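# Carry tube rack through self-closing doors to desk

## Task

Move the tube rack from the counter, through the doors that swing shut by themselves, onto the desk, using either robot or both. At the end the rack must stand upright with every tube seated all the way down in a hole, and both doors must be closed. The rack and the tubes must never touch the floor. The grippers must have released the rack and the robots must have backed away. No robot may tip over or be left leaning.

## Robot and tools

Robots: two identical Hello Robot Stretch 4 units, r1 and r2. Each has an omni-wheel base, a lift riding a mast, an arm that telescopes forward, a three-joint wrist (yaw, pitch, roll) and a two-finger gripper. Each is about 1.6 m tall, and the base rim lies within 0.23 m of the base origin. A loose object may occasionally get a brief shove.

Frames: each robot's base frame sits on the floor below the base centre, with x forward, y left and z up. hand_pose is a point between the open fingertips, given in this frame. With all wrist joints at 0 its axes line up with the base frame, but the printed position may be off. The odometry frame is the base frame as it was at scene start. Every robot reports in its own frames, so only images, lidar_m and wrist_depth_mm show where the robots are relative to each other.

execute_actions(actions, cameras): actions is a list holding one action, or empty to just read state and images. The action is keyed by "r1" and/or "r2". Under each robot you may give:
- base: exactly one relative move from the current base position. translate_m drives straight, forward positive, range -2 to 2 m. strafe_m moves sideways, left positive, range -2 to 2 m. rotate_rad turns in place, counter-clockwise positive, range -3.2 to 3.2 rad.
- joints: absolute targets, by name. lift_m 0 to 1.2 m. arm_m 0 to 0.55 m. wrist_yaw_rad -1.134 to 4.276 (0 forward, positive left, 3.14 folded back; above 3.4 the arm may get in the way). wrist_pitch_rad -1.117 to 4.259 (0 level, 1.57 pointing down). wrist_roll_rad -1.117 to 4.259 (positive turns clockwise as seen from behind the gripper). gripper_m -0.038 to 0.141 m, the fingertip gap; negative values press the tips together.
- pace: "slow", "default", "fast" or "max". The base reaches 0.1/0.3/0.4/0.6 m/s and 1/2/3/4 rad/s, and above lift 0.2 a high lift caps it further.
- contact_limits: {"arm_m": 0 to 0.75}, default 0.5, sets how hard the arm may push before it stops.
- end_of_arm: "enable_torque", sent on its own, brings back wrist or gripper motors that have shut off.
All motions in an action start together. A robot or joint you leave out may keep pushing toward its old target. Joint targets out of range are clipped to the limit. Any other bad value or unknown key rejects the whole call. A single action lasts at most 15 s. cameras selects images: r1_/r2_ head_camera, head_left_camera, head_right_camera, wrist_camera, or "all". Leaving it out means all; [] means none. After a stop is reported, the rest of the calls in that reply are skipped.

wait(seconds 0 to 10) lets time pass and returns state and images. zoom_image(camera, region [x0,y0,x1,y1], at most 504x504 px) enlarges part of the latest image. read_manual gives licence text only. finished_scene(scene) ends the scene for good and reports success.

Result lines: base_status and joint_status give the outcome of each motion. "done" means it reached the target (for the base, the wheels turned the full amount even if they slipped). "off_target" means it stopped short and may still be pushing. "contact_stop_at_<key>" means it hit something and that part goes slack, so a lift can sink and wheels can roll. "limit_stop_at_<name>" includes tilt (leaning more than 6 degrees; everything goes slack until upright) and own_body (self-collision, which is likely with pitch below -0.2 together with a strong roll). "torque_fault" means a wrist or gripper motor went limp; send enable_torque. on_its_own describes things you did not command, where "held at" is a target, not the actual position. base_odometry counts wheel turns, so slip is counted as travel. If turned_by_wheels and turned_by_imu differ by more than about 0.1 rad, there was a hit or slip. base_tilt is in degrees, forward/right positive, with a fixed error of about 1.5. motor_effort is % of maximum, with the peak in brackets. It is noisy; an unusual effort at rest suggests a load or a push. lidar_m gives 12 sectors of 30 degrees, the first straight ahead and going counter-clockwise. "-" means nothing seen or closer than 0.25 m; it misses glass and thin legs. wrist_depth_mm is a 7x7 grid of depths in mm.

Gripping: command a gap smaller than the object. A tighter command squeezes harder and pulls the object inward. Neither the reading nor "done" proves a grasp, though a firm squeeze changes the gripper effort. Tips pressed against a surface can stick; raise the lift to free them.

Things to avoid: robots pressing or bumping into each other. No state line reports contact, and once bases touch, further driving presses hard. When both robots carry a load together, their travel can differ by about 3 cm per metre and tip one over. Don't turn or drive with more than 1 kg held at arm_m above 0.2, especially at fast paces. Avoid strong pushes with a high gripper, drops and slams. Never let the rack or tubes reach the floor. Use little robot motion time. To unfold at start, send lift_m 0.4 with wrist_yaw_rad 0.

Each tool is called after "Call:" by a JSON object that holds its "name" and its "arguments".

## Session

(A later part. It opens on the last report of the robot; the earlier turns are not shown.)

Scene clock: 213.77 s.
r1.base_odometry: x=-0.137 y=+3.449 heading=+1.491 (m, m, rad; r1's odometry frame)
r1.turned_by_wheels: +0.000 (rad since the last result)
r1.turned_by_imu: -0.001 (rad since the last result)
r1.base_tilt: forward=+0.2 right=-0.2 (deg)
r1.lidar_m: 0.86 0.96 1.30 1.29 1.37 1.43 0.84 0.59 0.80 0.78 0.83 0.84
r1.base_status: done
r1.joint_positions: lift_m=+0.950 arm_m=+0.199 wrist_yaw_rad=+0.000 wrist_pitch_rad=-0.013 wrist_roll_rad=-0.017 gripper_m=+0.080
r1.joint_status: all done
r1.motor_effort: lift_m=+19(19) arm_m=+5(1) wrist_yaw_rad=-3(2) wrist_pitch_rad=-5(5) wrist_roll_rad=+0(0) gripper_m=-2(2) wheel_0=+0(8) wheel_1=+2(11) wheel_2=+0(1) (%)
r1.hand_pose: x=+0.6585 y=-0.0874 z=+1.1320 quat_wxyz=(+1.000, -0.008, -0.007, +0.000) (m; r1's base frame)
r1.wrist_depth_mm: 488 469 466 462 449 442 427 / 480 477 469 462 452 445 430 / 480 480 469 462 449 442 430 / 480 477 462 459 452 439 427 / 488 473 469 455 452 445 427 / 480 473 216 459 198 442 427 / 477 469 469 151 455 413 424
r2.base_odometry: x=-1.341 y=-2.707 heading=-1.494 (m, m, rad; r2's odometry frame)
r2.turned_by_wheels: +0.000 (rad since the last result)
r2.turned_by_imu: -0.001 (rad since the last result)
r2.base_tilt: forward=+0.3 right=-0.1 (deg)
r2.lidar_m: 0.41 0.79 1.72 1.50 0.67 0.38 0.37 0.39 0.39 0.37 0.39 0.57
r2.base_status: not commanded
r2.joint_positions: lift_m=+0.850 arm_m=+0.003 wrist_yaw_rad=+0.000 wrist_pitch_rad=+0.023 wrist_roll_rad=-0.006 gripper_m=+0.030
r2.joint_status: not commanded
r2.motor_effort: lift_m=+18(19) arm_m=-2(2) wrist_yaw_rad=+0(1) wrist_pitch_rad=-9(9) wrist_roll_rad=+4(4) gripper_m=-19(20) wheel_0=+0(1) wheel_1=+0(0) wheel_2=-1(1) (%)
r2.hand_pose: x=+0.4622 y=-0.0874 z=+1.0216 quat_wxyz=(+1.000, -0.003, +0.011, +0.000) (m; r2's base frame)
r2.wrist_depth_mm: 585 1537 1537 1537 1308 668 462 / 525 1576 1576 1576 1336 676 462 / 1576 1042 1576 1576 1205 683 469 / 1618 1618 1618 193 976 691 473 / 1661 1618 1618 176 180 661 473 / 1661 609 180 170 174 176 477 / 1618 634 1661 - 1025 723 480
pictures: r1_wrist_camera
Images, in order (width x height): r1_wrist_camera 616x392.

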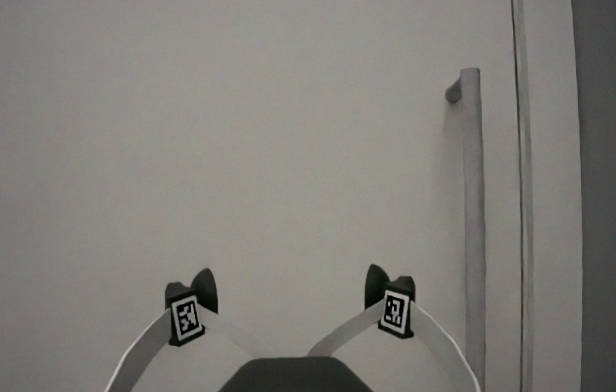

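Call:
{"name": "execute_actions", "arguments": {"actions": [{"r1":{"base":{"strafe_m":-0.18}}}], "cameras": []}}

Call:
{"name": "execute_actions", "arguments": {"actions": [{"r1":{"joints":{"arm_m":0.41}}}], "cameras": []}}

Call:
{"name": "execute_actions", "arguments": {"actions": [{"r1":{"joints":{"gripper_m":-0.03}}}], "cameras": []}}

Call:
{"name": "execute_actions", "arguments": {"actions": [{"r1":{"base":{"strafe_m":0.12},"joints":{"arm_m":0.0},"pace":"slow"}}], "cameras": []}}

Call:
{"name": "execute_actions", "arguments": {"actions": [{"r1":{"base":{"strafe_m":0.12},"pace":"slow"}}], "cameras": []}}

Call:
{"name": "execute_actions", "arguments": {"actions": [{"r1":{"base":{"translate_m":-0.2},"pace":"slow"}}], "cameras": []}}

Call:
{"name": "execute_actions", "arguments": {"actions": [{"r1":{"base":{"strafe_m":0.2},"pace":"slow"}}], "cameras": []}}

Call:
{"name": "execute_actions", "arguments": {"actions": [{"r1":{"base":{"translate_m":-0.12},"pace":"slow"}}], "cameras": []}}

Call:
{"name": "execute_actions", "arguments": {"actions": [{"r1":{"base":{"strafe_m":0.25},"pace":"slow"}}], "cameras": ["r1_head_left_camera","r2_head_left_camera"]}}

Scene clock: 218.20 s.
r1.base_odometry: x=+0.042 y=+3.434 heading=+1.491 (m, m, rad; r1's odometry frame)
r1.turned_by_wheels: +0.000 (rad since the last result)
r1.turned_by_imu: -0.001 (rad since the last result)
r1.base_tilt: forward=+0.2 right=-0.3 (deg)
r1.lidar_m: 0.77 0.93 1.40 1.45 1.56 1.46 0.75 0.50 0.62 0.61 0.64 0.88
r1.base_status: done
r1.joint_positions: lift_m=+0.950 arm_m=+0.199 wrist_yaw_rad=+0.000 wrist_pitch_rad=-0.013 wrist_roll_rad=-0.017 gripper_m=+0.080
r1.joint_status: not commanded
r1.motor_effort: lift_m=+19(19) arm_m=+5(5) wrist_yaw_rad=-1(2) wrist_pitch_rad=-4(4) wrist_roll_rad=-1(1) gripper_m=-1(2) wheel_0=+0(8) wheel_1=+2(8) wheel_2=+0(1) (%)
r1.hand_pose: x=+0.6585 y=-0.0874 z=+1.1320 quat_wxyz=(+1.000, -0.008, -0.007, +0.000) (m; r1's base frame)
r1.wrist_depth_mm: 466 455 445 439 424 427 421 / 469 459 452 442 421 427 418 / 459 452 452 442 418 430 421 / 462 459 449 442 418 427 421 / 459 455 445 439 421 427 418 / 466 455 217 436 198 424 421 / 459 449 445 151 421 424 421
r2.base_odometry: x=-1.341 y=-2.707 heading=-1.494 (m, m, rad; r2's odometry frame)
r2.turned_by_wheels: +0.000 (rad since the last result)
r2.turned_by_imu: -0.002 (rad since the last result)
r2.base_tilt: forward=+0.3 right=+0.0 (deg)
r2.lidar_m: 0.42 0.78 1.73 1.48 0.65 0.36 0.37 0.38 0.40 0.38 0.40 0.55
r2.base_status: not commanded
r2.joint_positions: lift_m=+0.850 arm_m=+0.003 wrist_yaw_rad=+0.000 wrist_pitch_rad=+0.023 wrist_roll_rad=-0.006 gripper_m=+0.030
r2.joint_status: not commanded
r2.motor_effort: lift_m=+18(19) arm_m=-1(2) wrist_yaw_rad=+0(0) wrist_pitch_rad=-9(9) wrist_roll_rad=+5(4) gripper_m=-20(18) wheel_0=+0(0) wheel_1=+0(0) wheel_2=-1(1) (%)
r2.hand_pose: x=+0.4622 y=-0.0874 z=+1.0216 quat_wxyz=(+1.000, -0.003, +0.011, +0.000) (m; r2's base frame)
r2.wrist_depth_mm: 1576 1537 1537 1537 1308 668 462 / 1576 539 585 1576 1366 676 462 / 1618 1618 1118 1576 1205 683 466 / 1618 1618 1618 193 976 691 473 / 1618 1618 615 176 180 654 477 / 1661 1661 180 170 174 176 480 / 1661 1661 634 - 1025 723 484
pictures: none
No camera images: the call's "cameras" was empty. Leave "cameras" out to get every camera's image.

Scene clock: 220.47 s.
r1.base_odometry: x=+0.042 y=+3.434 heading=+1.490 (m, m, rad; r1's odometry frame)
r1.turned_by_wheels: -0.001 (rad since the last result)
r1.turned_by_imu: +0.013 (rad since the last result)
r1.base_tilt: forward=+0.1 right=-0.3 (deg)
r1.lidar_m: 0.80 0.95 1.39 1.44 1.57 1.43 0.66 0.48 0.61 0.58 0.66 0.86
r1.base_status: not commanded
r1.joint_positions: lift_m=+0.950 arm_m=+0.407 wrist_yaw_rad=-0.021 wrist_pitch_rad=-0.014 wrist_roll_rad=-0.017 gripper_m=+0.080
r1.joint_status: all done
r1.on_its_own: wrist_yaw_rad is at rest, and its effort (+58) is outside its rest range (-13 to +13)
r1.motor_effort: lift_m=+19(19) arm_m=+14(21) wrist_yaw_rad=+58(61) wrist_pitch_rad=-5(8) wrist_roll_rad=+0(1) gripper_m=-1(4) wheel_0=+2(5) wheel_1=+1(4) wheel_2=-15(17) (%)
r1.hand_pose: x=+0.8649 y=-0.0935 z=+1.1321 quat_wxyz=(+1.000, -0.009, -0.007, -0.011) (m; r1's base frame)
r1.wrist_depth_mm: 249 246 242 238 236 219 218 / 248 247 243 238 236 219 218 / 249 245 242 237 236 219 218 / 250 245 242 237 236 219 216 / 248 245 241 237 236 219 218 / 248 245 216 236 206 218 217 / 247 243 242 169 235 218 216
r2.base_odometry: x=-1.341 y=-2.707 heading=-1.494 (m, m, rad; r2's odometry frame)
r2.turned_by_wheels: +0.000 (rad since the last result)
r2.turned_by_imu: -0.001 (rad since the last result)
r2.base_tilt: forward=+0.3 right=-0.1 (deg)
r2.lidar_m: 0.43 0.77 1.72 1.50 0.66 0.38 0.37 0.37 0.40 0.37 0.38 0.56
r2.base_status: not commanded
r2.joint_positions: lift_m=+0.850 arm_m=+0.003 wrist_yaw_rad=+0.000 wrist_pitch_rad=+0.023 wrist_roll_rad=-0.006 gripper_m=+0.030
r2.joint_status: not commanded
r2.motor_effort: lift_m=+19(19) arm_m=-2(2) wrist_yaw_rad=+2(0) wrist_pitch_rad=-9(9) wrist_roll_rad=+4(4) gripper_m=-17(22) wheel_0=+0(0) wheel_1=+0(0) wheel_2=-1(1) (%)
r2.hand_pose: x=+0.4622 y=-0.0874 z=+1.0216 quat_wxyz=(+1.000, -0.003, +0.011, +0.000) (m; r2's base frame)
r2.wrist_depth_mm: 1576 1537 1537 1576 1308 676 459 / 1576 530 585 1576 1336 676 462 / 1576 1576 1336 1537 1205 683 469 / 1618 1618 1618 192 960 691 469 / 1618 1618 615 176 180 654 473 / 1618 1618 180 170 174 176 480 / 1708 1618 640 - 1042 732 484
pictures: none
No camera images: the call's "cameras" was empty. Leave "cameras" out to get every camera's image.

Scene clock: 222.27 s.
r1.base_odometry: x=+0.042 y=+3.434 heading=+1.490 (m, m, rad; r1's odometry frame)
r1.turned_by_wheels: +0.000 (rad since the last result)
r1.turned_by_imu: -0.003 (rad since the last result)
r1.base_tilt: forward=+0.2 right=-0.2 (deg)
r1.lidar_m: 0.82 0.93 1.40 1.45 1.57 1.42 0.66 0.50 0.62 0.61 0.66 0.86
r1.base_status: not commanded
r1.joint_positions: lift_m=+0.950 arm_m=+0.409 wrist_yaw_rad=-0.007 wrist_pitch_rad=-0.013 wrist_roll_rad=-0.017 gripper_m=-0.030
r1.joint_status: all done
r1.on_its_own: wrist_yaw_rad is at rest, and its effort (+17) is outside its rest range (-13 to +13)
r1.motor_effort: lift_m=+19(19) arm_m=+4(14) wrist_yaw_rad=+17(67) wrist_pitch_rad=-4(5) wrist_roll_rad=+0(0) gripper_m=-19(15) wheel_0=-6(6) wheel_1=-3(3) wheel_2=-7(19) (%)
r1.hand_pose: x=+0.8680 y=-0.0894 z=+1.1321 quat_wxyz=(+1.000, -0.009, -0.007, -0.003) (m; r1's base frame)
r1.wrist_depth_mm: 246 241 238 232 229 212 211 / 244 243 237 232 230 212 210 / 245 241 236 170 230 212 210 / 246 241 236 169 229 211 210 / 245 240 236 168 229 212 211 / 244 240 206 169 183 212 209 / 244 238 236 164 229 209 210
r2.base_odometry: x=-1.341 y=-2.707 heading=-1.494 (m, m, rad; r2's odometry frame)
r2.turned_by_wheels: +0.000 (rad since the last result)
r2.turned_by_imu: -0.001 (rad since the last result)
r2.base_tilt: forward=+0.1 right=+0.0 (deg)
r2.lidar_m: 0.42 0.78 1.72 1.49 0.65 0.39 0.36 0.39 0.41 0.38 0.40 0.57
r2.base_status: not commanded
r2.joint_positions: lift_m=+0.850 arm_m=+0.003 wrist_yaw_rad=+0.000 wrist_pitch_rad=+0.023 wrist_roll_rad=-0.006 gripper_m=+0.030
r2.joint_status: not commanded
r2.motor_effort: lift_m=+19(19) arm_m=-2(2) wrist_yaw_rad=+1(0) wrist_pitch_rad=-9(9) wrist_roll_rad=+3(3) gripper_m=-17(20) wheel_0=+0(0) wheel_1=+0(0) wheel_2=-1(1) (%)
r2.hand_pose: x=+0.4622 y=-0.0874 z=+1.0216 quat_wxyz=(+1.000, -0.003, +0.011, +0.000) (m; r2's base frame)
r2.wrist_depth_mm: 1576 1537 1576 1537 1308 668 462 / 1576 535 591 1576 1366 683 466 / 1576 1618 1336 1576 1205 683 466 / 1618 1576 1618 192 991 691 473 / 1618 1618 609 176 180 654 477 / 1661 1618 180 170 174 176 480 / 1618 1661 634 - 1025 723 484
pictures: none
No camera images: the call's "cameras" was empty. Leave "cameras" out to get every camera's image.

Scene clock: 227.63 s.
torque_fault: r1.wrist_yaw_rad switched itself off since the last result.
r1.base_odometry: x=-0.077 y=+3.444 heading=+1.490 (m, m, rad; r1's odometry frame)
r1.turned_by_wheels: +0.000 (rad since the last result)
r1.turned_by_imu: -0.094 (rad since the last result)
r1.base_tilt: forward=+0.2 right=-0.3 (deg)
r1.lidar_m: 0.42 0.61 1.22 1.33 1.39 1.47 0.85 0.57 0.76 0.71 0.76 0.52
r1.base_status: done
r1.joint_positions: lift_m=+0.950 arm_m=+0.003 wrist_yaw_rad=+0.224 wrist_pitch_rad=-0.013 wrist_roll_rad=-0.017 gripper_m=-0.029
r1.joint_status: all done
joint sent to its limit — the command would take r1.arm_m past its lower limit, so that joint was sent only as far as its limit.
r1.on_its_own: wrist_yaw_rad is off since a torque_fault, until you send "end_of_arm": "enable_torque" (your +0.000 is given up)
r1.motor_effort: lift_m=+19(19) arm_m=-7(14) wrist_yaw_rad=-1(100) wrist_pitch_rad=-5(9) wrist_roll_rad=-2(2) gripper_m=-20(19) wheel_0=+1(37) wheel_1=-1(17) wheel_2=+0(24) (%)
r1.hand_pose: x=+0.4742 y=-0.0211 z=+1.1320 quat_wxyz=(+0.994, -0.008, -0.007, +0.112) (m; r1's base frame)
r1.wrist_depth_mm: 500 384 300 220 214 210 559 / 504 379 301 234 214 203 554 / 517 382 301 233 214 198 559 / 508 384 301 234 214 198 549 / 517 387 301 234 215 198 559 / 508 382 183 180 206 198 554 / 512 249 294 175 214 191 554
r2.base_odometry: x=-1.341 y=-2.707 heading=-1.494 (m, m, rad; r2's odometry frame)
r2.turned_by_wheels: +0.000 (rad since the last result)
r2.turned_by_imu: -0.002 (rad since the last result)
r2.base_tilt: forward=+0.2 right=-0.1 (deg)
r2.lidar_m: 0.43 0.78 1.73 1.51 0.65 0.38 0.37 0.38 0.40 0.38 0.41 0.56
r2.base_status: not commanded
r2.joint_positions: lift_m=+0.850 arm_m=+0.003 wrist_yaw_rad=+0.000 wrist_pitch_rad=+0.023 wrist_roll_rad=-0.006 gripper_m=+0.030
r2.joint_status: not commanded
r2.motor_effort: lift_m=+18(19) arm_m=-2(2) wrist_yaw_rad=+0(0) wrist_pitch_rad=-8(9) wrist_roll_rad=+3(4) gripper_m=-18(18) wheel_0=+0(0) wheel_1=+0(0) wheel_2=-1(2) (%)
r2.hand_pose: x=+0.4622 y=-0.0874 z=+1.0216 quat_wxyz=(+1.000, -0.003, +0.011, +0.000) (m; r2's base frame)
r2.wrist_depth_mm: 1464 1229 1537 1537 1308 668 459 / 539 569 1229 1576 1366 676 462 / 1499 627 1205 1537 1205 683 466 / 1618 1308 1229 193 960 691 473 / 1618 1336 1182 176 180 654 477 / 1618 668 180 170 174 176 480 / 1618 661 1255 - 1042 723 484
pictures: none
No camera images: the call's "cameras" was empty. Leave "cameras" out to get every camera's image.

Scene clock: 229.97 s.
r1.base_odometry: x=-0.197 y=+3.454 heading=+1.489 (m, m, rad; r1's odometry frame)
r1.turned_by_wheels: +0.000 (rad since the last result)
r1.turned_by_imu: -0.001 (rad since the last result)
r1.base_tilt: forward=+0.3 right=-0.2 (deg)
r1.lidar_m: 0.46 0.64 1.24 1.21 1.29 1.46 0.95 0.66 0.64 0.83 0.89 0.39
r1.base_status: done
r1.joint_positions: lift_m=+0.950 arm_m=+0.002 wrist_yaw_rad=-0.165 wrist_pitch_rad=-0.013 wrist_roll_rad=-0.017 gripper_m=-0.029
r1.joint_status: not commanded
r1.on_its_own: wrist_yaw_rad is off since a torque_fault, until you send "end_of_arm": "enable_torque" (your +0.000 is given up)
r1.motor_effort: lift_m=+19(19) arm_m=-5(7) wrist_yaw_rad=-1(1) wrist_pitch_rad=-5(5) wrist_roll_rad=-1(1) gripper_m=-22(19) wheel_0=-3(9) wheel_1=+0(5) wheel_2=-1(2) (%)
r1.hand_pose: x=+0.4435 y=-0.1336 z=+1.1320 quat_wxyz=(+0.997, -0.009, -0.006, -0.082) (m; r1's base frame)
r1.wrist_depth_mm: 310 287 266 230 233 732 759 / 307 285 265 239 233 723 768 / 309 286 265 240 233 732 750 / 310 285 265 241 232 732 768 / 310 285 265 241 233 723 759 / 307 283 183 182 226 732 759 / 306 211 263 177 231 732 759
r2.base_odometry: x=-1.341 y=-2.707 heading=-1.494 (m, m, rad; r2's odometry frame)
r2.turned_by_wheels: +0.000 (rad since the last result)
r2.turned_by_imu: -0.001 (rad since the last result)
r2.base_tilt: forward=+0.2 right=+0.0 (deg)
r2.lidar_m: 0.42 0.82 1.74 1.48 0.64 0.38 0.37 0.38 0.41 0.37 0.40 0.56
r2.base_status: not commanded
r2.joint_positions: lift_m=+0.850 arm_m=+0.003 wrist_yaw_rad=+0.000 wrist_pitch_rad=+0.023 wrist_roll_rad=-0.006 gripper_m=+0.030
r2.joint_status: not commanded
r2.motor_effort: lift_m=+19(19) arm_m=-2(2) wrist_yaw_rad=-1(0) wrist_pitch_rad=-8(9) wrist_roll_rad=+5(4) gripper_m=-18(17) wheel_0=+0(0) wheel_1=+0(0) wheel_2=-1(1) (%)
r2.hand_pose: x=+0.4622 y=-0.0874 z=+1.0216 quat_wxyz=(+1.000, -0.003, +0.011, +0.000) (m; r2's base frame)
r2.wrist_depth_mm: 640 1281 1537 1576 1308 676 462 / 559 1255 1576 1576 1366 676 466 / 609 1229 - 1576 1205 683 469 / 1537 1281 1182 193 976 699 473 / 1618 1336 1138 176 180 654 473 / 1618 1281 180 170 174 176 477 / 1618 1308 1229 - 1025 723 484
pictures: none
No camera images: the call's "cameras" was empty. Leave "cameras" out to get every camera's image.

Scene clock: 233.23 s.
r1.base_odometry: x=-0.213 y=+3.255 heading=+1.489 (m, m, rad; r1's odometry frame)
r1.turned_by_wheels: +0.000 (rad since the last result)
r1.turned_by_imu: +0.000 (rad since the last result)
r1.base_tilt: forward=+0.2 right=-0.3 (deg)
r1.lidar_m: 0.42 0.66 1.25 1.21 1.30 1.26 1.17 0.66 0.52 0.83 0.88 1.09
r1.base_status: done
r1.joint_positions: lift_m=+0.950 arm_m=+0.002 wrist_yaw_rad=+0.320 wrist_pitch_rad=-0.013 wrist_roll_rad=-0.017 gripper_m=-0.029
r1.joint_status: not commanded
r1.on_its_own: wrist_yaw_rad is off since a torque_fault, until you send "end_of_arm": "enable_torque" (your +0.000 is given up)
r1.motor_effort: lift_m=+19(19) arm_m=-5(5) wrist_yaw_rad=+0(1) wrist_pitch_rad=-5(6) wrist_roll_rad=-1(1) gripper_m=-17(20) wheel_0=-2(8) wheel_1=-3(6) wheel_2=+4(9) (%)
r1.hand_pose: x=+0.4746 y=+0.0078 z=+1.1320 quat_wxyz=(+0.987, -0.007, -0.008, +0.159) (m; r1's base frame)
r1.wrist_depth_mm: 1098 960 433 246 210 166 683 / 1118 946 430 248 212 167 683 / 1138 960 439 247 212 167 676 / 1098 960 436 249 212 168 683 / 1098 991 439 250 213 168 683 / 1098 1008 184 181 191 168 683 / 1118 147 418 176 213 158 683
r2.base_odometry: x=-1.341 y=-2.707 heading=-1.494 (m, m, rad; r2's odometry frame)
r2.turned_by_wheels: +0.000 (rad since the last result)
r2.turned_by_imu: -0.001 (rad since the last result)
r2.base_tilt: forward=+0.1 right=-0.1 (deg)
r2.lidar_m: 0.43 0.65 1.72 1.47 0.67 0.39 0.37 0.39 0.40 0.37 0.40 0.56
r2.base_status: not commanded
r2.joint_positions: lift_m=+0.850 arm_m=+0.003 wrist_yaw_rad=+0.000 wrist_pitch_rad=+0.023 wrist_roll_rad=-0.006 gripper_m=+0.030
r2.joint_status: not commanded
r2.motor_effort: lift_m=+19(18) arm_m=-2(2) wrist_yaw_rad=-1(0) wrist_pitch_rad=-9(9) wrist_roll_rad=+4(3) gripper_m=-19(18) wheel_0=+0(0) wheel_1=+0(0) wheel_2=-1(1) (%)
r2.hand_pose: x=+0.4622 y=-0.0874 z=+1.0216 quat_wxyz=(+1.000, -0.003, +0.011, +0.000) (m; r2's base frame)
r2.wrist_depth_mm: 1366 1060 - 1576 1308 668 459 / 1255 1078 - 1576 1366 676 462 / 699 976 - 1576 1205 683 466 / 1499 1078 - 192 976 691 473 / 1537 1042 - 177 180 654 473 / 1618 1025 180 170 174 176 480 / 1576 1042 - - 1025 723 484
pictures: none
No camera images: the call's "cameras" was empty. Leave "cameras" out to get every camera's image.

Scene clock: 236.37 s.
r1.base_odometry: x=-0.412 y=+3.271 heading=+1.489 (m, m, rad; r1's odometry frame)
r1.turned_by_wheels: +0.000 (rad since the last result)
r1.turned_by_imu: -0.001 (rad since the last result)
r1.base_tilt: forward=+0.2 right=-0.2 (deg)
r1.lidar_m: 0.49 0.86 1.07 1.03 1.04 1.19 1.21 0.79 0.70 1.02 1.10 0.40
r1.base_status: done
r1.joint_positions: lift_m=+0.950 arm_m=+0.002 wrist_yaw_rad=-0.281 wrist_pitch_rad=-0.013 wrist_roll_rad=-0.017 gripper_m=-0.029
r1.joint_status: not commanded
r1.on_its_own: wrist_yaw_rad is off since a torque_fault, until you send "end_of_arm": "enable_torque" (your +0.000 is given up)
r1.motor_effort: lift_m=+19(19) arm_m=-5(5) wrist_yaw_rad=-1(1) wrist_pitch_rad=-5(6) wrist_roll_rad=+0(1) gripper_m=-16(21) wheel_0=-3(12) wheel_1=+1(3) wheel_2=+1(3) (%)
r1.hand_pose: x=+0.4262 y=-0.1640 z=+1.1320 quat_wxyz=(+0.990, -0.009, -0.005, -0.140) (m; r1's base frame)
r1.wrist_depth_mm: 379 325 282 225 226 1060 1008 / 375 325 285 240 226 1078 1025 / 382 325 283 239 226 1098 1042 / 382 327 282 239 225 1042 1008 / 379 325 283 239 225 1078 1025 / 377 327 183 182 216 1060 1025 / 377 227 277 177 225 1060 1025
r2.base_odometry: x=-1.341 y=-2.707 heading=-1.494 (m, m, rad; r2's odometry frame)
r2.turned_by_wheels: +0.000 (rad since the last result)
r2.turned_by_imu: -0.001 (rad since the last result)
r2.base_tilt: forward=+0.1 right=-0.2 (deg)
r2.lidar_m: 0.43 0.76 0.80 1.49 0.66 0.39 0.36 0.38 0.39 0.38 0.38 0.57
r2.base_status: not commanded
r2.joint_positions: lift_m=+0.850 arm_m=+0.003 wrist_yaw_rad=+0.000 wrist_pitch_rad=+0.023 wrist_roll_rad=-0.006 gripper_m=+0.030
r2.joint_status: not commanded
r2.motor_effort: lift_m=+19(19) arm_m=-2(2) wrist_yaw_rad=+0(0) wrist_pitch_rad=-9(9) wrist_roll_rad=+4(4) gripper_m=-20(17) wheel_0=+0(0) wheel_1=+0(0) wheel_2=-1(1) (%)
r2.hand_pose: x=+0.4622 y=-0.0874 z=+1.0216 quat_wxyz=(+1.000, -0.003, +0.011, +0.000) (m; r2's base frame)
r2.wrist_depth_mm: 1281 - - 1576 1308 668 459 / 1366 - - 1576 1336 683 466 / 1255 - - 1576 1205 683 466 / 1308 1042 - 193 991 691 469 / 1537 1078 - 176 180 661 477 / 1618 960 180 171 174 176 480 / 1661 1138 - - 1025 723 484
pictures: none
No camera images: the call's "cameras" was empty. Leave "cameras" out to get every camera's image.

Scene clock: 238.83 s.
r1.base_odometry: x=-0.422 y=+3.152 heading=+1.489 (m, m, rad; r1's odometry frame)
r1.turned_by_wheels: +0.000 (rad since the last result)
r1.turned_by_imu: +0.000 (rad since the last result)
r1.base_tilt: forward=+0.3 right=-0.3 (deg)
r1.lidar_m: 0.42 0.92 1.06 1.01 1.07 1.11 1.10 0.69 0.68 0.69 1.09 0.43
r1.base_status: done
r1.joint_positions: lift_m=+0.950 arm_m=+0.002 wrist_yaw_rad=+0.111 wrist_pitch_rad=-0.013 wrist_roll_rad=-0.017 gripper_m=-0.029
r1.joint_status: not commanded
r1.on_its_own: wrist_yaw_rad is off since a torque_fault, until you send "end_of_arm": "enable_torque" (your +0.000 is given up)
r1.motor_effort: lift_m=+19(19) arm_m=-5(5) wrist_yaw_rad=+0(1) wrist_pitch_rad=-5(5) wrist_roll_rad=-1(1) gripper_m=-20(18) wheel_0=-3(3) wheel_1=-1(4) wheel_2=+4(7) (%)
r1.hand_pose: x=+0.4697 y=-0.0549 z=+1.1320 quat_wxyz=(+0.998, -0.008, -0.007, +0.055) (m; r1's base frame)
r1.wrist_depth_mm: 1025 946 427 247 211 167 904 / 1042 917 433 248 211 168 904 / 1042 917 433 250 213 168 904 / 1042 917 433 251 213 169 917 / 1042 960 439 252 213 170 904 / 1025 960 185 183 192 169 891 / 1025 399 415 177 215 159 891
r2.base_odometry: x=-1.341 y=-2.707 heading=-1.494 (m, m, rad; r2's odometry frame)
r2.turned_by_wheels: +0.000 (rad since the last result)
r2.turned_by_imu: -0.001 (rad since the last result)
r2.base_tilt: forward=+0.2 right=-0.1 (deg)
r2.lidar_m: 0.43 0.68 0.67 1.49 0.65 0.38 0.37 0.39 0.39 0.37 0.40 0.55
r2.base_status: not commanded
r2.joint_positions: lift_m=+0.850 arm_m=+0.003 wrist_yaw_rad=+0.000 wrist_pitch_rad=+0.023 wrist_roll_rad=-0.006 gripper_m=+0.030
r2.joint_status: not commanded
r2.motor_effort: lift_m=+19(19) arm_m=-2(2) wrist_yaw_rad=+0(2) wrist_pitch_rad=-9(10) wrist_roll_rad=+3(4) gripper_m=-20(18) wheel_0=+0(0) wheel_1=+0(0) wheel_2=-1(2) (%)
r2.hand_pose: x=+0.4622 y=-0.0874 z=+1.0216 quat_wxyz=(+1.000, -0.003, +0.011, +0.000) (m; r2's base frame)
r2.wrist_depth_mm: 1537 - - 1576 1308 668 462 / 1255 - - 1576 1336 676 466 / 1308 - - 1576 1205 683 466 / 1078 - - 193 976 699 473 / 1618 - - 176 180 661 477 / 1397 - 179 170 174 176 477 / 1661 - - - 1025 723 484
pictures: none
No camera images: the call's "cameras" was empty. Leave "cameras" out to get every camera's image.

Scene clock: 242.47 s.
r1.base_odometry: x=-0.671 y=+3.172 heading=+1.489 (m, m, rad; r1's odometry frame)
r1.turned_by_wheels: +0.000 (rad since the last result)
r1.turned_by_imu: -0.002 (rad since the last result)
r1.base_tilt: forward=+0.2 right=-0.3 (deg)
r1.lidar_m: 0.57 1.12 0.80 0.77 0.82 1.04 1.03 0.99 0.88 0.92 1.34 0.38
r1.base_status: done
r1.joint_positions: lift_m=+0.950 arm_m=+0.002 wrist_yaw_rad=-0.451 wrist_pitch_rad=-0.013 wrist_roll_rad=-0.017 gripper_m=-0.029
r1.joint_status: not commanded
r1.on_its_own: wrist_yaw_rad is off since a torque_fault, until you send "end_of_arm": "enable_torque" (your +0.000 is given up)
r1.motor_effort: lift_m=+19(19) arm_m=-5(5) wrist_yaw_rad=-1(1) wrist_pitch_rad=-5(5) wrist_roll_rad=-1(0) gripper_m=-19(17) wheel_0=-4(10) wheel_1=+2(7) wheel_2=+2(3) (%)
r1.hand_pose: x=+0.3949 y=-0.2044 z=+1.1320 quat_wxyz=(+0.975, -0.010, -0.004, -0.224) (m; r1's base frame)
r1.wrist_depth_mm: 449 366 296 218 221 216 1160 / 449 357 297 241 222 207 1182 / 455 362 297 239 222 206 1138 / 455 362 298 240 222 208 1160 / 459 362 298 240 222 207 1138 / 445 364 183 182 211 207 1138 / 452 241 293 177 221 200 1138
r2.base_odometry: x=-1.341 y=-2.707 heading=-1.494 (m, m, rad; r2's odometry frame)
r2.turned_by_wheels: +0.000 (rad since the last result)
r2.turned_by_imu: -0.001 (rad since the last result)
r2.base_tilt: forward=+0.1 right=-0.1 (deg)
r2.lidar_m: 0.43 0.99 0.86 1.49 0.65 0.39 0.36 0.37 0.40 0.39 0.39 0.57
r2.base_status: not commanded
r2.joint_positions: lift_m=+0.850 arm_m=+0.003 wrist_yaw_rad=+0.000 wrist_pitch_rad=+0.023 wrist_roll_rad=-0.006 gripper_m=+0.030
r2.joint_status: not commanded
r2.motor_effort: lift_m=+19(19) arm_m=-2(2) wrist_yaw_rad=+0(2) wrist_pitch_rad=-9(9) wrist_roll_rad=+4(4) gripper_m=-20(18) wheel_0=+0(0) wheel_1=+0(0) wheel_2=-1(1) (%)
r2.hand_pose: x=+0.4622 y=-0.0874 z=+1.0216 quat_wxyz=(+1.000, -0.003, +0.011, +0.000) (m; r2's base frame)
r2.wrist_depth_mm: - - - 1537 1308 661 462 / - - - 1537 1366 676 462 / 1708 - - 1537 1205 683 466 / 1661 - - 192 976 683 469 / 1499 - - 176 181 654 473 / 1430 - 180 170 174 176 477 / 1308 - - - 1025 723 484
pictures: r1_head_left_camera, r2_head_left_camera
Images, in order (width x height): r1_head_left_camera 420x672, r2_head_left_camera 420x672.

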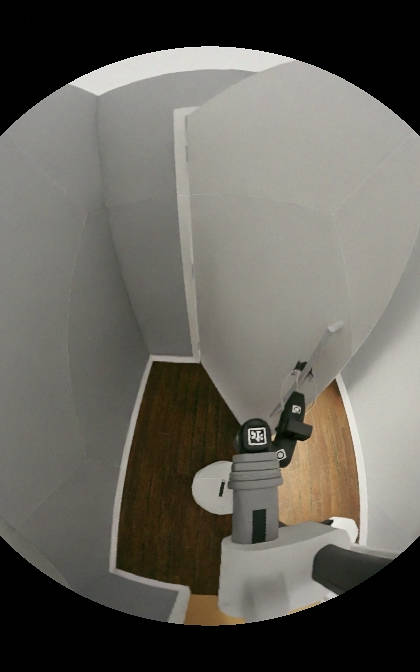

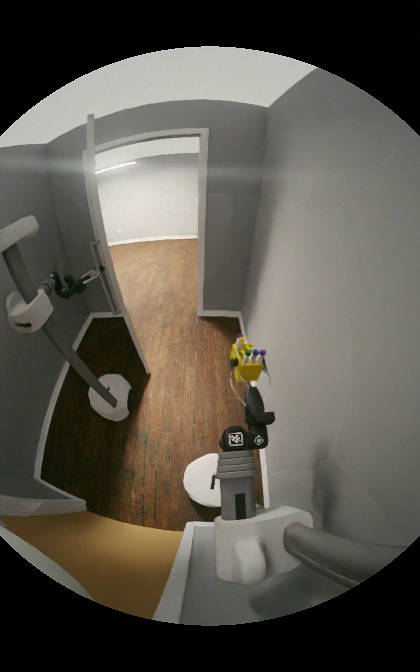

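Call:
{"name": "execute_actions", "arguments": {"actions": [{"r1":{"base":{"strafe_m":0.35},"pace":"slow"},"r2":{"base":{"translate_m":0.95}}}], "cameras": []}}

Call:
{"name": "execute_actions", "arguments": {"actions": [{"r2":{"base":{"strafe_m":0.5}}}], "cameras": ["r2_head_left_camera"]}}

Call:
{"name": "execute_actions", "arguments": {"actions": [{"r2":{"base":{"translate_m":1.7}}}], "cameras": ["r2_head_left_camera","r2_head_right_camera"]}}

Scene clock: 248.30 s.
r1.base_odometry: x=-1.020 y=+3.201 heading=+1.489 (m, m, rad; r1's odometry frame)
r1.turned_by_wheels: +0.000 (rad since the last result)
r1.turned_by_imu: -0.002 (rad since the last result)
r1.base_tilt: forward=+0.2 right=-0.2 (deg)
r1.lidar_m: 0.79 0.58 0.44 0.43 0.46 0.64 0.99 1.15 1.45 1.06 0.36 0.34
r1.base_status: done
r1.joint_positions: lift_m=+0.950 arm_m=+0.002 wrist_yaw_rad=-0.863 wrist_pitch_rad=-0.013 wrist_roll_rad=-0.017 gripper_m=-0.029
r1.joint_status: not commanded
r1.on_its_own: wrist_yaw_rad is off since a torque_fault, until you send "end_of_arm": "enable_torque" (your +0.000 is given up)
r1.motor_effort: lift_m=+19(19) arm_m=-5(5) wrist_yaw_rad=-1(1) wrist_pitch_rad=-6(6) wrist_roll_rad=-1(1) gripper_m=-14(18) wheel_0=-4(10) wheel_1=+3(6) wheel_2=+1(2) (%)
r1.hand_pose: x=+0.2945 y=-0.2760 z=+1.1319 quat_wxyz=(+0.908, -0.010, -0.002, -0.418) (m; r1's base frame)
r1.wrist_depth_mm: 392 332 286 223 224 878 854 / 389 330 286 239 224 960 1008 / 397 332 287 239 225 1397 1281 / 389 329 285 241 224 1025 1008 / 397 332 285 240 224 1008 1008 / 389 332 183 183 215 1397 1308 / 392 229 281 177 224 1397 1308
r2.base_odometry: x=-1.268 y=-3.654 heading=-1.494 (m, m, rad; r2's odometry frame)
r2.turned_by_wheels: +0.000 (rad since the last result)
r2.turned_by_imu: -0.008 (rad since the last result)
r2.base_tilt: forward=+0.2 right=-0.2 (deg)
r2.lidar_m: 0.43 3.69 0.98 0.87 1.06 1.46 1.31 0.58 0.40 0.37 0.39 0.55
r2.base_status: done
r2.joint_positions: lift_m=+0.850 arm_m=+0.003 wrist_yaw_rad=+0.000 wrist_pitch_rad=+0.023 wrist_roll_rad=-0.006 gripper_m=+0.030
r2.joint_status: not commanded
r2.motor_effort: lift_m=+19(18) arm_m=-2(2) wrist_yaw_rad=-1(0) wrist_pitch_rad=-9(9) wrist_roll_rad=+4(3) gripper_m=-17(19) wheel_0=+0(3) wheel_1=+0(5) wheel_2=+1(8) (%)
r2.hand_pose: x=+0.4622 y=-0.0874 z=+1.0216 quat_wxyz=(+1.000, -0.003, +0.011, +0.000) (m; r2's base frame)
r2.wrist_depth_mm: - - 634 640 640 634 455 / - - 640 640 640 640 459 / - - 647 647 647 647 462 / - - 654 192 654 647 466 / - - 647 176 180 647 473 / - - 180 170 174 176 477 / - - 661 - 668 668 477
pictures: none
No camera images: the call's "cameras" was empty. Leave "cameras" out to get every camera's image.

Scene clock: 251.30 s.
r1.base_odometry: x=-1.020 y=+3.201 heading=+1.489 (m, m, rad; r1's odometry frame)
r1.turned_by_wheels: +0.000 (rad since the last result)
r1.turned_by_imu: -0.001 (rad since the last result)
r1.base_tilt: forward=+0.2 right=-0.3 (deg)
r1.lidar_m: 0.77 0.59 0.43 0.42 0.44 0.65 1.01 1.13 1.48 0.61 0.34 0.33
r1.base_status: not commanded
r1.joint_positions: lift_m=+0.950 arm_m=+0.002 wrist_yaw_rad=-0.863 wrist_pitch_rad=-0.013 wrist_roll_rad=-0.017 gripper_m=-0.029
r1.joint_status: not commanded
r1.on_its_own: wrist_yaw_rad is off since a torque_fault, until you send "end_of_arm": "enable_torque" (your +0.000 is given up)
r1.motor_effort: lift_m=+19(19) arm_m=-5(5) wrist_yaw_rad=-1(1) wrist_pitch_rad=-5(6) wrist_roll_rad=-1(1) gripper_m=-17(19) wheel_0=-4(4) wheel_1=+3(2) wheel_2=+1(1) (%)
r1.hand_pose: x=+0.2945 y=-0.2760 z=+1.1319 quat_wxyz=(+0.908, -0.010, -0.002, -0.418) (m; r1's base frame)
r1.wrist_depth_mm: 389 330 286 223 224 707 603 / 392 332 285 240 224 1366 603 / 394 332 286 238 225 1397 615 / 397 332 286 239 224 539 508 / 394 330 285 239 225 521 496 / 394 332 184 182 215 1366 597 / 392 229 281 177 225 1366 603
r2.base_odometry: x=-0.769 y=-3.615 heading=-1.494 (m, m, rad; r2's odometry frame)
r2.turned_by_wheels: +0.000 (rad since the last result)
r2.turned_by_imu: +0.001 (rad since the last result)
r2.base_tilt: forward=+0.2 right=-0.3 (deg)
r2.lidar_m: 0.43 0.71 0.42 0.38 0.58 1.43 1.33 1.27 0.94 0.88 0.92 0.94
r2.base_status: done
r2.joint_positions: lift_m=+0.850 arm_m=+0.003 wrist_yaw_rad=+0.000 wrist_pitch_rad=+0.023 wrist_roll_rad=-0.006 gripper_m=+0.030
r2.joint_status: not commanded
r2.motor_effort: lift_m=+19(19) arm_m=-2(2) wrist_yaw_rad=+2(1) wrist_pitch_rad=-9(9) wrist_roll_rad=+4(4) gripper_m=-17(18) wheel_0=-1(11) wheel_1=-1(7) wheel_2=+0(1) (%)
r2.hand_pose: x=+0.4622 y=-0.0874 z=+1.0216 quat_wxyz=(+1.000, -0.003, +0.011, +0.000) (m; r2's base frame)
r2.wrist_depth_mm: - - - - - 634 634 / - - - - - 640 640 / - - - - - 647 647 / - - - 192 - 647 654 / - - - 176 180 647 654 / - - 180 170 174 176 661 / - - - - 1921 668 668
pictures: r2_head_left_camera
Images, in order (width x height): r2_head_left_camera 420x672.

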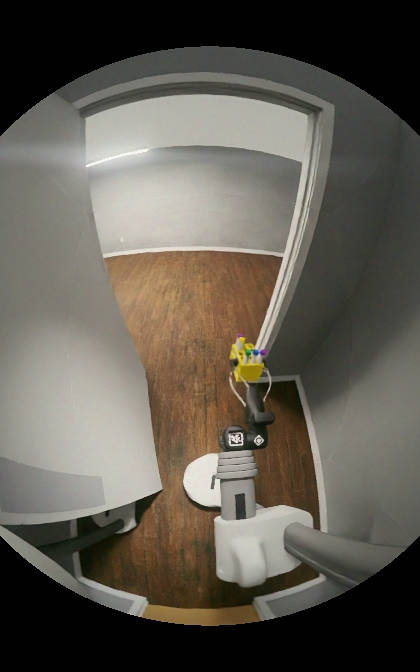

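Scene clock: 258.47 s.
r1.base_odometry: x=-1.020 y=+3.201 heading=+1.489 (m, m, rad; r1's odometry frame)
r1.turned_by_wheels: +0.000 (rad since the last result)
r1.turned_by_imu: -0.002 (rad since the last result)
r1.base_tilt: forward=+0.3 right=-0.3 (deg)
r1.lidar_m: 0.80 0.61 0.46 0.41 0.45 0.63 0.99 1.15 1.48 1.63 0.34 0.33
r1.base_status: not commanded
r1.joint_positions: lift_m=+0.950 arm_m=+0.002 wrist_yaw_rad=-0.863 wrist_pitch_rad=-0.013 wrist_roll_rad=-0.017 gripper_m=-0.029
r1.joint_status: not commanded
r1.on_its_own: wrist_yaw_rad is off since a torque_fault, until you send "end_of_arm": "enable_torque" (your +0.000 is given up)
r1.motor_effort: lift_m=+19(19) arm_m=-5(5) wrist_yaw_rad=-1(1) wrist_pitch_rad=-5(6) wrist_roll_rad=-1(1) gripper_m=-18(18) wheel_0=-4(5) wheel_1=+2(3) wheel_2=+1(1) (%)
r1.hand_pose: x=+0.2945 y=-0.2760 z=+1.1319 quat_wxyz=(+0.908, -0.010, -0.002, -0.418) (m; r1's base frame)
r1.wrist_depth_mm: 394 332 286 224 224 1366 1336 / 389 332 286 239 224 1366 1308 / 394 334 285 240 224 1397 1281 / 389 330 285 240 225 1397 1308 / 394 332 285 239 225 1366 1308 / 392 330 184 182 215 1397 1336 / 389 229 279 177 225 1366 1308
r2.base_odometry: x=-0.639 y=-5.310 heading=-1.494 (m, m, rad; r2's odometry frame)
r2.turned_by_wheels: +0.000 (rad since the last result)
r2.turned_by_imu: -0.013 (rad since the last result)
r2.base_tilt: forward=+0.2 right=+0.0 (deg)
r2.lidar_m: 0.42 2.52 2.12 2.04 0.98 0.95 1.68 0.76 0.96 1.90 1.96 2.56
r2.base_status: done
r2.joint_positions: lift_m=+0.850 arm_m=+0.003 wrist_yaw_rad=+0.000 wrist_pitch_rad=+0.023 wrist_roll_rad=-0.006 gripper_m=+0.030
r2.joint_status: not commanded
r2.motor_effort: lift_m=+19(19) arm_m=-2(2) wrist_yaw_rad=-1(0) wrist_pitch_rad=-9(9) wrist_roll_rad=+4(4) gripper_m=-16(19) wheel_0=-1(5) wheel_1=+1(5) wheel_2=+0(8) (%)
r2.hand_pose: x=+0.4622 y=-0.0874 z=+1.0216 quat_wxyz=(+1.000, -0.003, +0.011, +0.000) (m; r2's base frame)
r2.wrist_depth_mm: - - - - - - - / - - - - - - - / - - - - - - - / - - - 192 - - - / - - - 177 180 - - / - - 180 170 174 176 - / - - - - 1921 - 1983
pictures: r2_head_left_camera, r2_head_right_camera
Images, in order (width x height): r2_head_left_camera 420x672, r2_head_right_camera 420x672.

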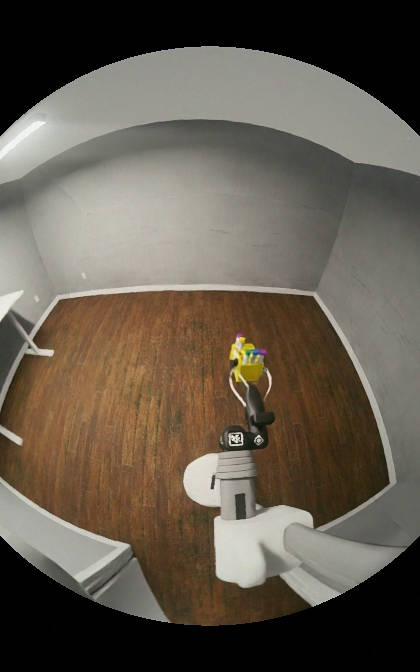

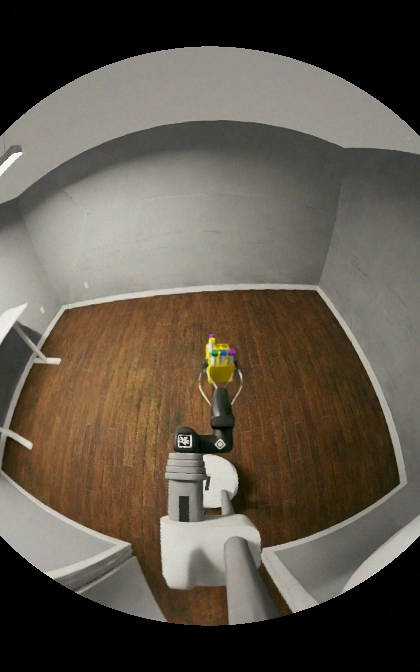

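Call:
{"name": "execute_actions", "arguments": {"actions": [{"r2":{"base":{"translate_m":0.7}},"r1":{"joints":{"gripper_m":0.12}}}], "cameras": []}}

Call:
{"name": "execute_actions", "arguments": {"actions": [{"r2":{"base":{"rotate_rad":1.54},"pace":"slow"},"r1":{"base":{"translate_m":-0.4}}}], "cameras": []}}

Call:
{"name": "execute_actions", "arguments": {"actions": [{"r2":{"base":{"translate_m":1.5}}}], "cameras": ["r2_head_camera","r2_wrist_camera","r1_head_left_camera"]}}

Scene clock: 263.30 s.
r1.base_odometry: x=-1.020 y=+3.201 heading=+1.489 (m, m, rad; r1's odometry frame)
r1.turned_by_wheels: +0.000 (rad since the last result)
r1.turned_by_imu: -0.001 (rad since the last result)
r1.base_tilt: forward=+0.2 right=-0.3 (deg)
r1.lidar_m: 0.85 0.61 0.45 0.41 0.46 0.65 1.00 1.15 1.44 1.63 0.37 0.38
r1.base_status: not commanded
r1.joint_positions: lift_m=+0.950 arm_m=+0.002 wrist_yaw_rad=-0.752 wrist_pitch_rad=-0.013 wrist_roll_rad=-0.017 gripper_m=+0.120
r1.joint_status: all done
r1.on_its_own: wrist_yaw_rad is off since a torque_fault, until you send "end_of_arm": "enable_torque" (your +0.000 is given up)
r1.motor_effort: lift_m=+19(19) arm_m=-5(5) wrist_yaw_rad=+0(1) wrist_pitch_rad=-6(6) wrist_roll_rad=+0(1) gripper_m=+1(21) wheel_0=-4(4) wheel_1=+3(3) wheel_2=+1(1) (%)
r1.hand_pose: x=+0.3244 y=-0.2608 z=+1.1319 quat_wxyz=(+0.930, -0.010, -0.003, -0.367) (m; r1's base frame)
r1.wrist_depth_mm: 530 433 362 309 250 239 1281 / 530 430 357 306 257 239 1281 / 535 430 359 309 258 240 1255 / 535 430 357 307 257 240 1255 / 539 430 359 307 233 240 1308 / 525 212 349 309 200 233 1281 / 530 407 362 142 257 236 1255
r2.base_odometry: x=-0.585 y=-6.008 heading=-1.494 (m, m, rad; r2's odometry frame)
r2.turned_by_wheels: +0.000 (rad since the last result)
r2.turned_by_imu: -0.006 (rad since the last result)
r2.base_tilt: forward=+0.2 right=-0.1 (deg)
r2.lidar_m: 0.42 1.78 2.14 2.05 2.01 1.53 1.43 1.41 1.93 1.90 1.97 1.82
r2.base_status: done
r2.joint_positions: lift_m=+0.850 arm_m=+0.003 wrist_yaw_rad=+0.000 wrist_pitch_rad=+0.023 wrist_roll_rad=-0.006 gripper_m=+0.030
r2.joint_status: not commanded
r2.motor_effort: lift_m=+19(19) arm_m=-2(2) wrist_yaw_rad=+0(1) wrist_pitch_rad=-9(9) wrist_roll_rad=+5(4) gripper_m=-17(20) wheel_0=-1(7) wheel_1=+1(5) wheel_2=+0(10) (%)
r2.hand_pose: x=+0.4622 y=-0.0874 z=+1.0216 quat_wxyz=(+1.000, -0.003, +0.011, +0.000) (m; r2's base frame)
r2.wrist_depth_mm: 1464 1464 1464 1464 1464 1499 1464 / 1464 1499 1499 1464 1499 1499 1464 / 1499 1499 1464 1499 1499 1499 1499 / 1499 1499 1499 192 1499 1499 1537 / 1499 1499 1537 176 181 1537 1499 / 1537 1537 180 170 174 176 1576 / 1499 1537 1537 - 1537 1576 1537
pictures: none
No camera images: the call's "cameras" was empty. Leave "cameras" out to get every camera's image.

Scene clock: 266.13 s.
r1.base_odometry: x=-1.052 y=+2.802 heading=+1.489 (m, m, rad; r1's odometry frame)
r1.turned_by_wheels: +0.000 (rad since the last result)
r1.turned_by_imu: +0.000 (rad since the last result)
r1.base_tilt: forward=+0.2 right=-0.2 (deg)
r1.lidar_m: 1.47 0.63 0.45 0.42 0.46 0.63 0.59 0.72 1.00 1.63 1.71 1.33
r1.base_status: done
r1.joint_positions: lift_m=+0.950 arm_m=+0.002 wrist_yaw_rad=-0.625 wrist_pitch_rad=-0.013 wrist_roll_rad=-0.017 gripper_m=+0.120
r1.joint_status: not commanded
r1.on_its_own: wrist_yaw_rad is off since a torque_fault, until you send "end_of_arm": "enable_torque" (your +0.000 is given up)
r1.motor_effort: lift_m=+19(19) arm_m=-5(5) wrist_yaw_rad=-1(1) wrist_pitch_rad=-6(5) wrist_roll_rad=-1(1) gripper_m=+0(0) wheel_0=+0(8) wheel_1=+0(5) wheel_2=-1(6) (%)
r1.hand_pose: x=+0.3561 y=-0.2396 z=+1.1319 quat_wxyz=(+0.952, -0.010, -0.004, -0.307) (m; r1's base frame)
r1.wrist_depth_mm: 1182 1182 1205 1205 - 1618 1366 / 1160 1160 1182 1205 1983 1576 1366 / 1138 1182 1229 1205 - 1661 1366 / 1160 1160 1182 1205 - 1576 1366 / 1182 1160 1229 1205 - 1618 1397 / 1160 212 1182 1205 200 1537 1366 / 1182 1205 1182 146 1863 1537 1336
r2.base_odometry: x=-0.585 y=-6.008 heading=+0.046 (m, m, rad; r2's odometry frame)
r2.turned_by_wheels: +1.540 (rad since the last result)
r2.turned_by_imu: +1.572 (rad since the last result)
r2.base_tilt: forward=+0.2 right=-0.1 (deg)
r2.lidar_m: 0.43 2.04 1.53 1.52 1.41 1.93 1.91 1.97 1.81 1.71 1.77 2.38
r2.base_status: done
r2.joint_positions: lift_m=+0.850 arm_m=+0.003 wrist_yaw_rad=+0.000 wrist_pitch_rad=+0.023 wrist_roll_rad=-0.006 gripper_m=+0.030
r2.joint_status: not commanded
r2.motor_effort: lift_m=+18(19) arm_m=-2(2) wrist_yaw_rad=+0(2) wrist_pitch_rad=-9(9) wrist_roll_rad=+4(3) gripper_m=-16(16) wheel_0=+0(6) wheel_1=-2(4) wheel_2=+0(5) (%)
r2.hand_pose: x=+0.4622 y=-0.0874 z=+1.0216 quat_wxyz=(+1.000, -0.003, +0.011, +0.000) (m; r2's base frame)
r2.wrist_depth_mm: - - - - - - - / - - - - - - - / - - - - - - - / - - - 192 - - - / - - - 176 180 - - / - - 180 170 174 176 - / - - - - 1921 - 1983
pictures: none
No camera images: the call's "cameras" was empty. Leave "cameras" out to get every camera's image.

Scene clock: 272.63 s.
r1.base_odometry: x=-1.052 y=+2.802 heading=+1.489 (m, m, rad; r1's odometry frame)
r1.turned_by_wheels: +0.000 (rad since the last result)
r1.turned_by_imu: -0.002 (rad since the last result)
r1.base_tilt: forward=+0.2 right=-0.3 (deg)
r1.lidar_m: 1.58 0.61 0.45 0.42 0.46 0.61 0.59 0.71 1.03 1.63 1.70 1.63
r1.base_status: not commanded
r1.joint_positions: lift_m=+0.950 arm_m=+0.002 wrist_yaw_rad=-0.625 wrist_pitch_rad=-0.013 wrist_roll_rad=-0.017 gripper_m=+0.120
r1.joint_status: not commanded
r1.on_its_own: wrist_yaw_rad is off since a torque_fault, until you send "end_of_arm": "enable_torque" (your +0.000 is given up)
r1.motor_effort: lift_m=+19(19) arm_m=-5(5) wrist_yaw_rad=-2(1) wrist_pitch_rad=-5(5) wrist_roll_rad=-1(1) gripper_m=-1(1) wheel_0=+0(0) wheel_1=+0(0) wheel_2=-1(1) (%)
r1.hand_pose: x=+0.3561 y=-0.2396 z=+1.1319 quat_wxyz=(+0.952, -0.010, -0.004, -0.307) (m; r1's base frame)
r1.wrist_depth_mm: 1229 1366 1537 1808 1983 1576 1366 / 1205 1336 1537 1756 1983 1618 1336 / 1205 1308 1576 1756 - 1661 1366 / 1229 1308 1499 1863 1983 1618 1366 / 1205 1366 1576 1756 - 1661 1366 / 1205 211 1537 1756 199 1576 1336 / 1182 1255 1499 146 - 1499 1397
r2.base_odometry: x=+0.914 y=-5.939 heading=+0.046 (m, m, rad; r2's odometry frame)
r2.turned_by_wheels: +0.000 (rad since the last result)
r2.turned_by_imu: -0.011 (rad since the last result)
r2.base_tilt: forward=+0.1 right=-0.1 (deg)
r2.lidar_m: 0.43 0.56 0.74 1.41 1.48 2.09 3.45 2.48 1.75 1.66 1.72 0.56
r2.base_status: done
r2.joint_positions: lift_m=+0.850 arm_m=+0.003 wrist_yaw_rad=+0.000 wrist_pitch_rad=+0.023 wrist_roll_rad=-0.006 gripper_m=+0.030
r2.joint_status: not commanded
r2.motor_effort: lift_m=+19(18) arm_m=-2(2) wrist_yaw_rad=+0(1) wrist_pitch_rad=-9(10) wrist_roll_rad=+4(4) gripper_m=-18(19) wheel_0=-1(6) wheel_1=+1(4) wheel_2=+1(9) (%)
r2.hand_pose: x=+0.4622 y=-0.0874 z=+1.0216 quat_wxyz=(+1.000, -0.003, +0.011, +0.000) (m; r2's base frame)
r2.wrist_depth_mm: 1042 1060 1060 1060 1098 1098 1098 / 1060 1060 1078 1078 1098 1098 1098 / 1060 1078 1078 1098 1098 1118 1118 / 1078 1098 1098 192 991 1118 1138 / 715 676 569 176 180 569 549 / 389 351 180 170 174 176 336 / 319 1118 320 - 325 699 1160
pictures: r1_head_left_camera, r2_head_camera, r2_wrist_camera
Images, in order (width x height): r1_head_left_camera 420x672, r2_head_camera 420x560, r2_wrist_camera 616x392.

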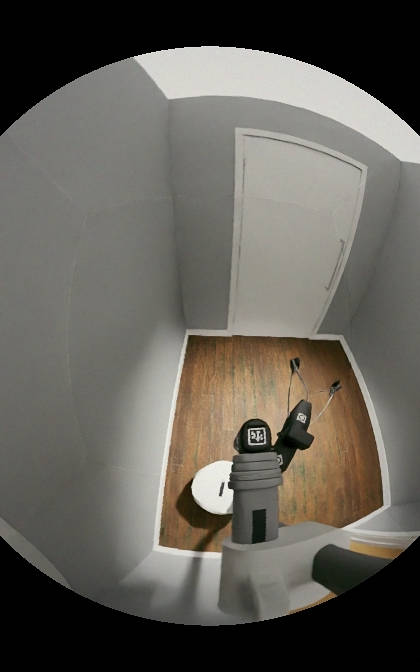

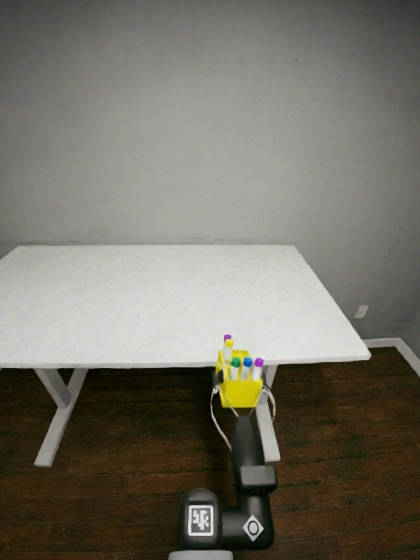

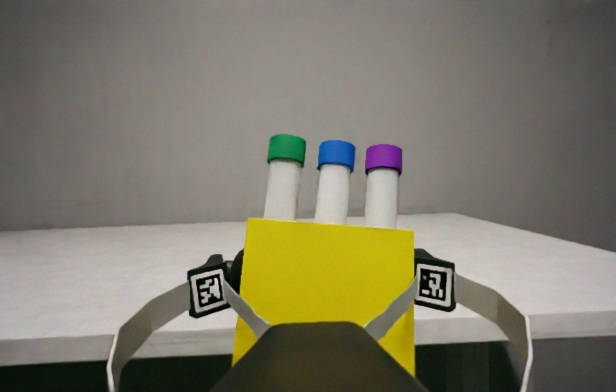

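Call:
{"name": "execute_actions", "arguments": {"actions": [{"r2":{"joints":{"arm_m":0.35,"lift_m":0.88}}}], "cameras": []}}

Call:
{"name": "execute_actions", "arguments": {"actions": [{"r2":{"joints":{"lift_m":0.80},"pace":"slow"}}], "cameras": ["r2_wrist_camera"]}}

Scene clock: 275.80 s.
r1.base_odometry: x=-1.052 y=+2.802 heading=+1.489 (m, m, rad; r1's odometry frame)
r1.turned_by_wheels: +0.000 (rad since the last result)
r1.turned_by_imu: -0.001 (rad since the last result)
r1.base_tilt: forward=+0.2 right=-0.3 (deg)
r1.lidar_m: 1.58 0.61 0.44 0.42 0.45 0.62 0.59 0.72 1.03 1.63 1.70 1.66
r1.base_status: not commanded
r1.joint_positions: lift_m=+0.950 arm_m=+0.002 wrist_yaw_rad=-0.625 wrist_pitch_rad=-0.013 wrist_roll_rad=-0.017 gripper_m=+0.120
r1.joint_status: not commanded
r1.on_its_own: wrist_yaw_rad is off since a torque_fault, until you send "end_of_arm": "enable_torque" (your +0.000 is given up)
r1.motor_effort: lift_m=+19(19) arm_m=-5(5) wrist_yaw_rad=-2(1) wrist_pitch_rad=-5(6) wrist_roll_rad=-1(1) gripper_m=+0(1) wheel_0=+0(0) wheel_1=+0(0) wheel_2=-1(1) (%)
r1.hand_pose: x=+0.3561 y=-0.2396 z=+1.1319 quat_wxyz=(+0.952, -0.010, -0.004, -0.307) (m; r1's base frame)
r1.wrist_depth_mm: 1229 1336 1537 1863 - 1576 1366 / 1205 1366 1576 1808 1983 1618 1366 / 1182 1366 1576 1756 1921 1576 1336 / 1205 1336 1537 1756 1983 1618 1336 / 1205 1366 1576 1808 - 1661 1366 / 1229 212 1464 1756 199 1537 1366 / 1182 1281 1499 146 1983 1537 1366
r2.base_odometry: x=+0.914 y=-5.939 heading=+0.046 (m, m, rad; r2's odometry frame)
r2.turned_by_wheels: +0.000 (rad since the last result)
r2.turned_by_imu: -0.001 (rad since the last result)
r2.base_tilt: forward=+0.2 right=-0.1 (deg)
r2.lidar_m: 0.54 0.54 0.75 1.41 1.48 2.08 3.45 2.49 1.76 1.66 1.72 0.55
r2.base_status: not commanded
r2.joint_positions: lift_m=+0.880 arm_m=+0.349 wrist_yaw_rad=+0.000 wrist_pitch_rad=+0.023 wrist_roll_rad=-0.006 gripper_m=+0.030
r2.joint_status: all done
r2.motor_effort: lift_m=+21(23) arm_m=+5(10) wrist_yaw_rad=-1(1) wrist_pitch_rad=-9(8) wrist_roll_rad=+3(4) gripper_m=-19(20) wheel_0=-1(1) wheel_1=+1(1) wheel_2=+1(1) (%)
r2.hand_pose: x=+0.8085 y=-0.0874 z=+1.0514 quat_wxyz=(+1.000, -0.003, +0.011, +0.000) (m; r2's base frame)
r2.wrist_depth_mm: 715 723 732 732 741 750 750 / 732 732 741 741 750 759 759 / 732 750 741 741 759 759 768 / 741 750 750 192 759 768 778 / 741 750 683 176 180 683 778 / 473 427 180 170 173 176 407 / 325 301 314 - 283 296 293
pictures: none
No camera images: the call's "cameras" was empty. Leave "cameras" out to get every camera's image.

Scene clock: 277.20 s.
r1.base_odometry: x=-1.052 y=+2.802 heading=+1.489 (m, m, rad; r1's odometry frame)
r1.turned_by_wheels: +0.000 (rad since the last result)
r1.turned_by_imu: +0.000 (rad since the last result)
r1.base_tilt: forward=+0.2 right=-0.3 (deg)
r1.lidar_m: 1.57 0.64 0.44 0.42 0.46 0.62 0.60 0.70 1.02 1.63 1.69 1.67
r1.base_status: not commanded
r1.joint_positions: lift_m=+0.950 arm_m=+0.002 wrist_yaw_rad=-0.625 wrist_pitch_rad=-0.013 wrist_roll_rad=-0.017 gripper_m=+0.120
r1.joint_status: not commanded
r1.on_its_own: wrist_yaw_rad is off since a torque_fault, until you send "end_of_arm": "enable_torque" (your +0.000 is given up)
r1.motor_effort: lift_m=+19(19) arm_m=-5(5) wrist_yaw_rad=-1(1) wrist_pitch_rad=-6(5) wrist_roll_rad=-1(1) gripper_m=+0(2) wheel_0=+0(0) wheel_1=+0(0) wheel_2=-1(2) (%)
r1.hand_pose: x=+0.3561 y=-0.2396 z=+1.1319 quat_wxyz=(+0.952, -0.010, -0.004, -0.307) (m; r1's base frame)
r1.wrist_depth_mm: 1182 1336 1618 1808 1921 1661 1366 / 1205 1366 1576 1863 1983 1618 1336 / 1205 1397 1576 1756 - 1661 1366 / 1229 1397 1537 1863 - 1618 1366 / 1205 1366 1576 1756 - 1618 1336 / 1182 211 1537 1756 199 1576 1397 / 1229 1255 1464 146 - 1576 1336
r2.base_odometry: x=+0.914 y=-5.939 heading=+0.046 (m, m, rad; r2's odometry frame)
r2.turned_by_wheels: +0.000 (rad since the last result)
r2.turned_by_imu: +0.000 (rad since the last result)
r2.base_tilt: forward=+0.2 right=-0.1 (deg)
r2.lidar_m: 0.53 0.56 0.74 1.43 1.47 2.10 3.44 2.51 1.76 1.64 1.71 0.58
r2.base_status: not commanded
r2.joint_positions: lift_m=+0.815 arm_m=+0.349 wrist_yaw_rad=+0.000 wrist_pitch_rad=+0.008 wrist_roll_rad=-0.005 gripper_m=+0.030
r2.joint_status: lift_m contact_stop (moved -0.064 of -0.080)
r2.on_its_own: lift_m is slack since a contact_stop (your +0.800 is given up); wrist_pitch_rad is at rest, and its effort (+34) is outside its rest range (-23 to +23)
r2.motor_effort: lift_m=+12(22) arm_m=+5(5) wrist_yaw_rad=-2(6) wrist_pitch_rad=+34(37) wrist_roll_rad=+2(5) gripper_m=-22(19) wheel_0=+1(1) wheel_1=+1(2) wheel_2=-1(1) (%)
r2.hand_pose: x=+0.8086 y=-0.0873 z=+0.9913 quat_wxyz=(+1.000, -0.003, +0.004, +0.000) (m; r2's base frame)
r2.wrist_depth_mm: 732 732 741 741 750 759 759 / 732 741 741 741 750 759 768 / 732 741 750 750 768 768 768 / 741 750 750 252 759 768 768 / 647 609 193 170 173 508 488 / 330 294 179 170 172 175 283 / 221 205 213 - 192 201 200
pictures: r2_wrist_camera
Images, in order (width x height): r2_wrist_camera 616x392.

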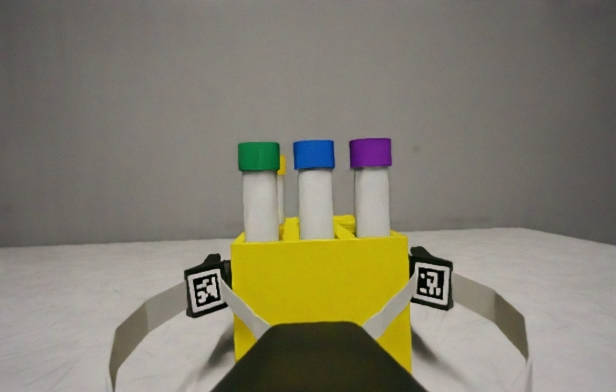

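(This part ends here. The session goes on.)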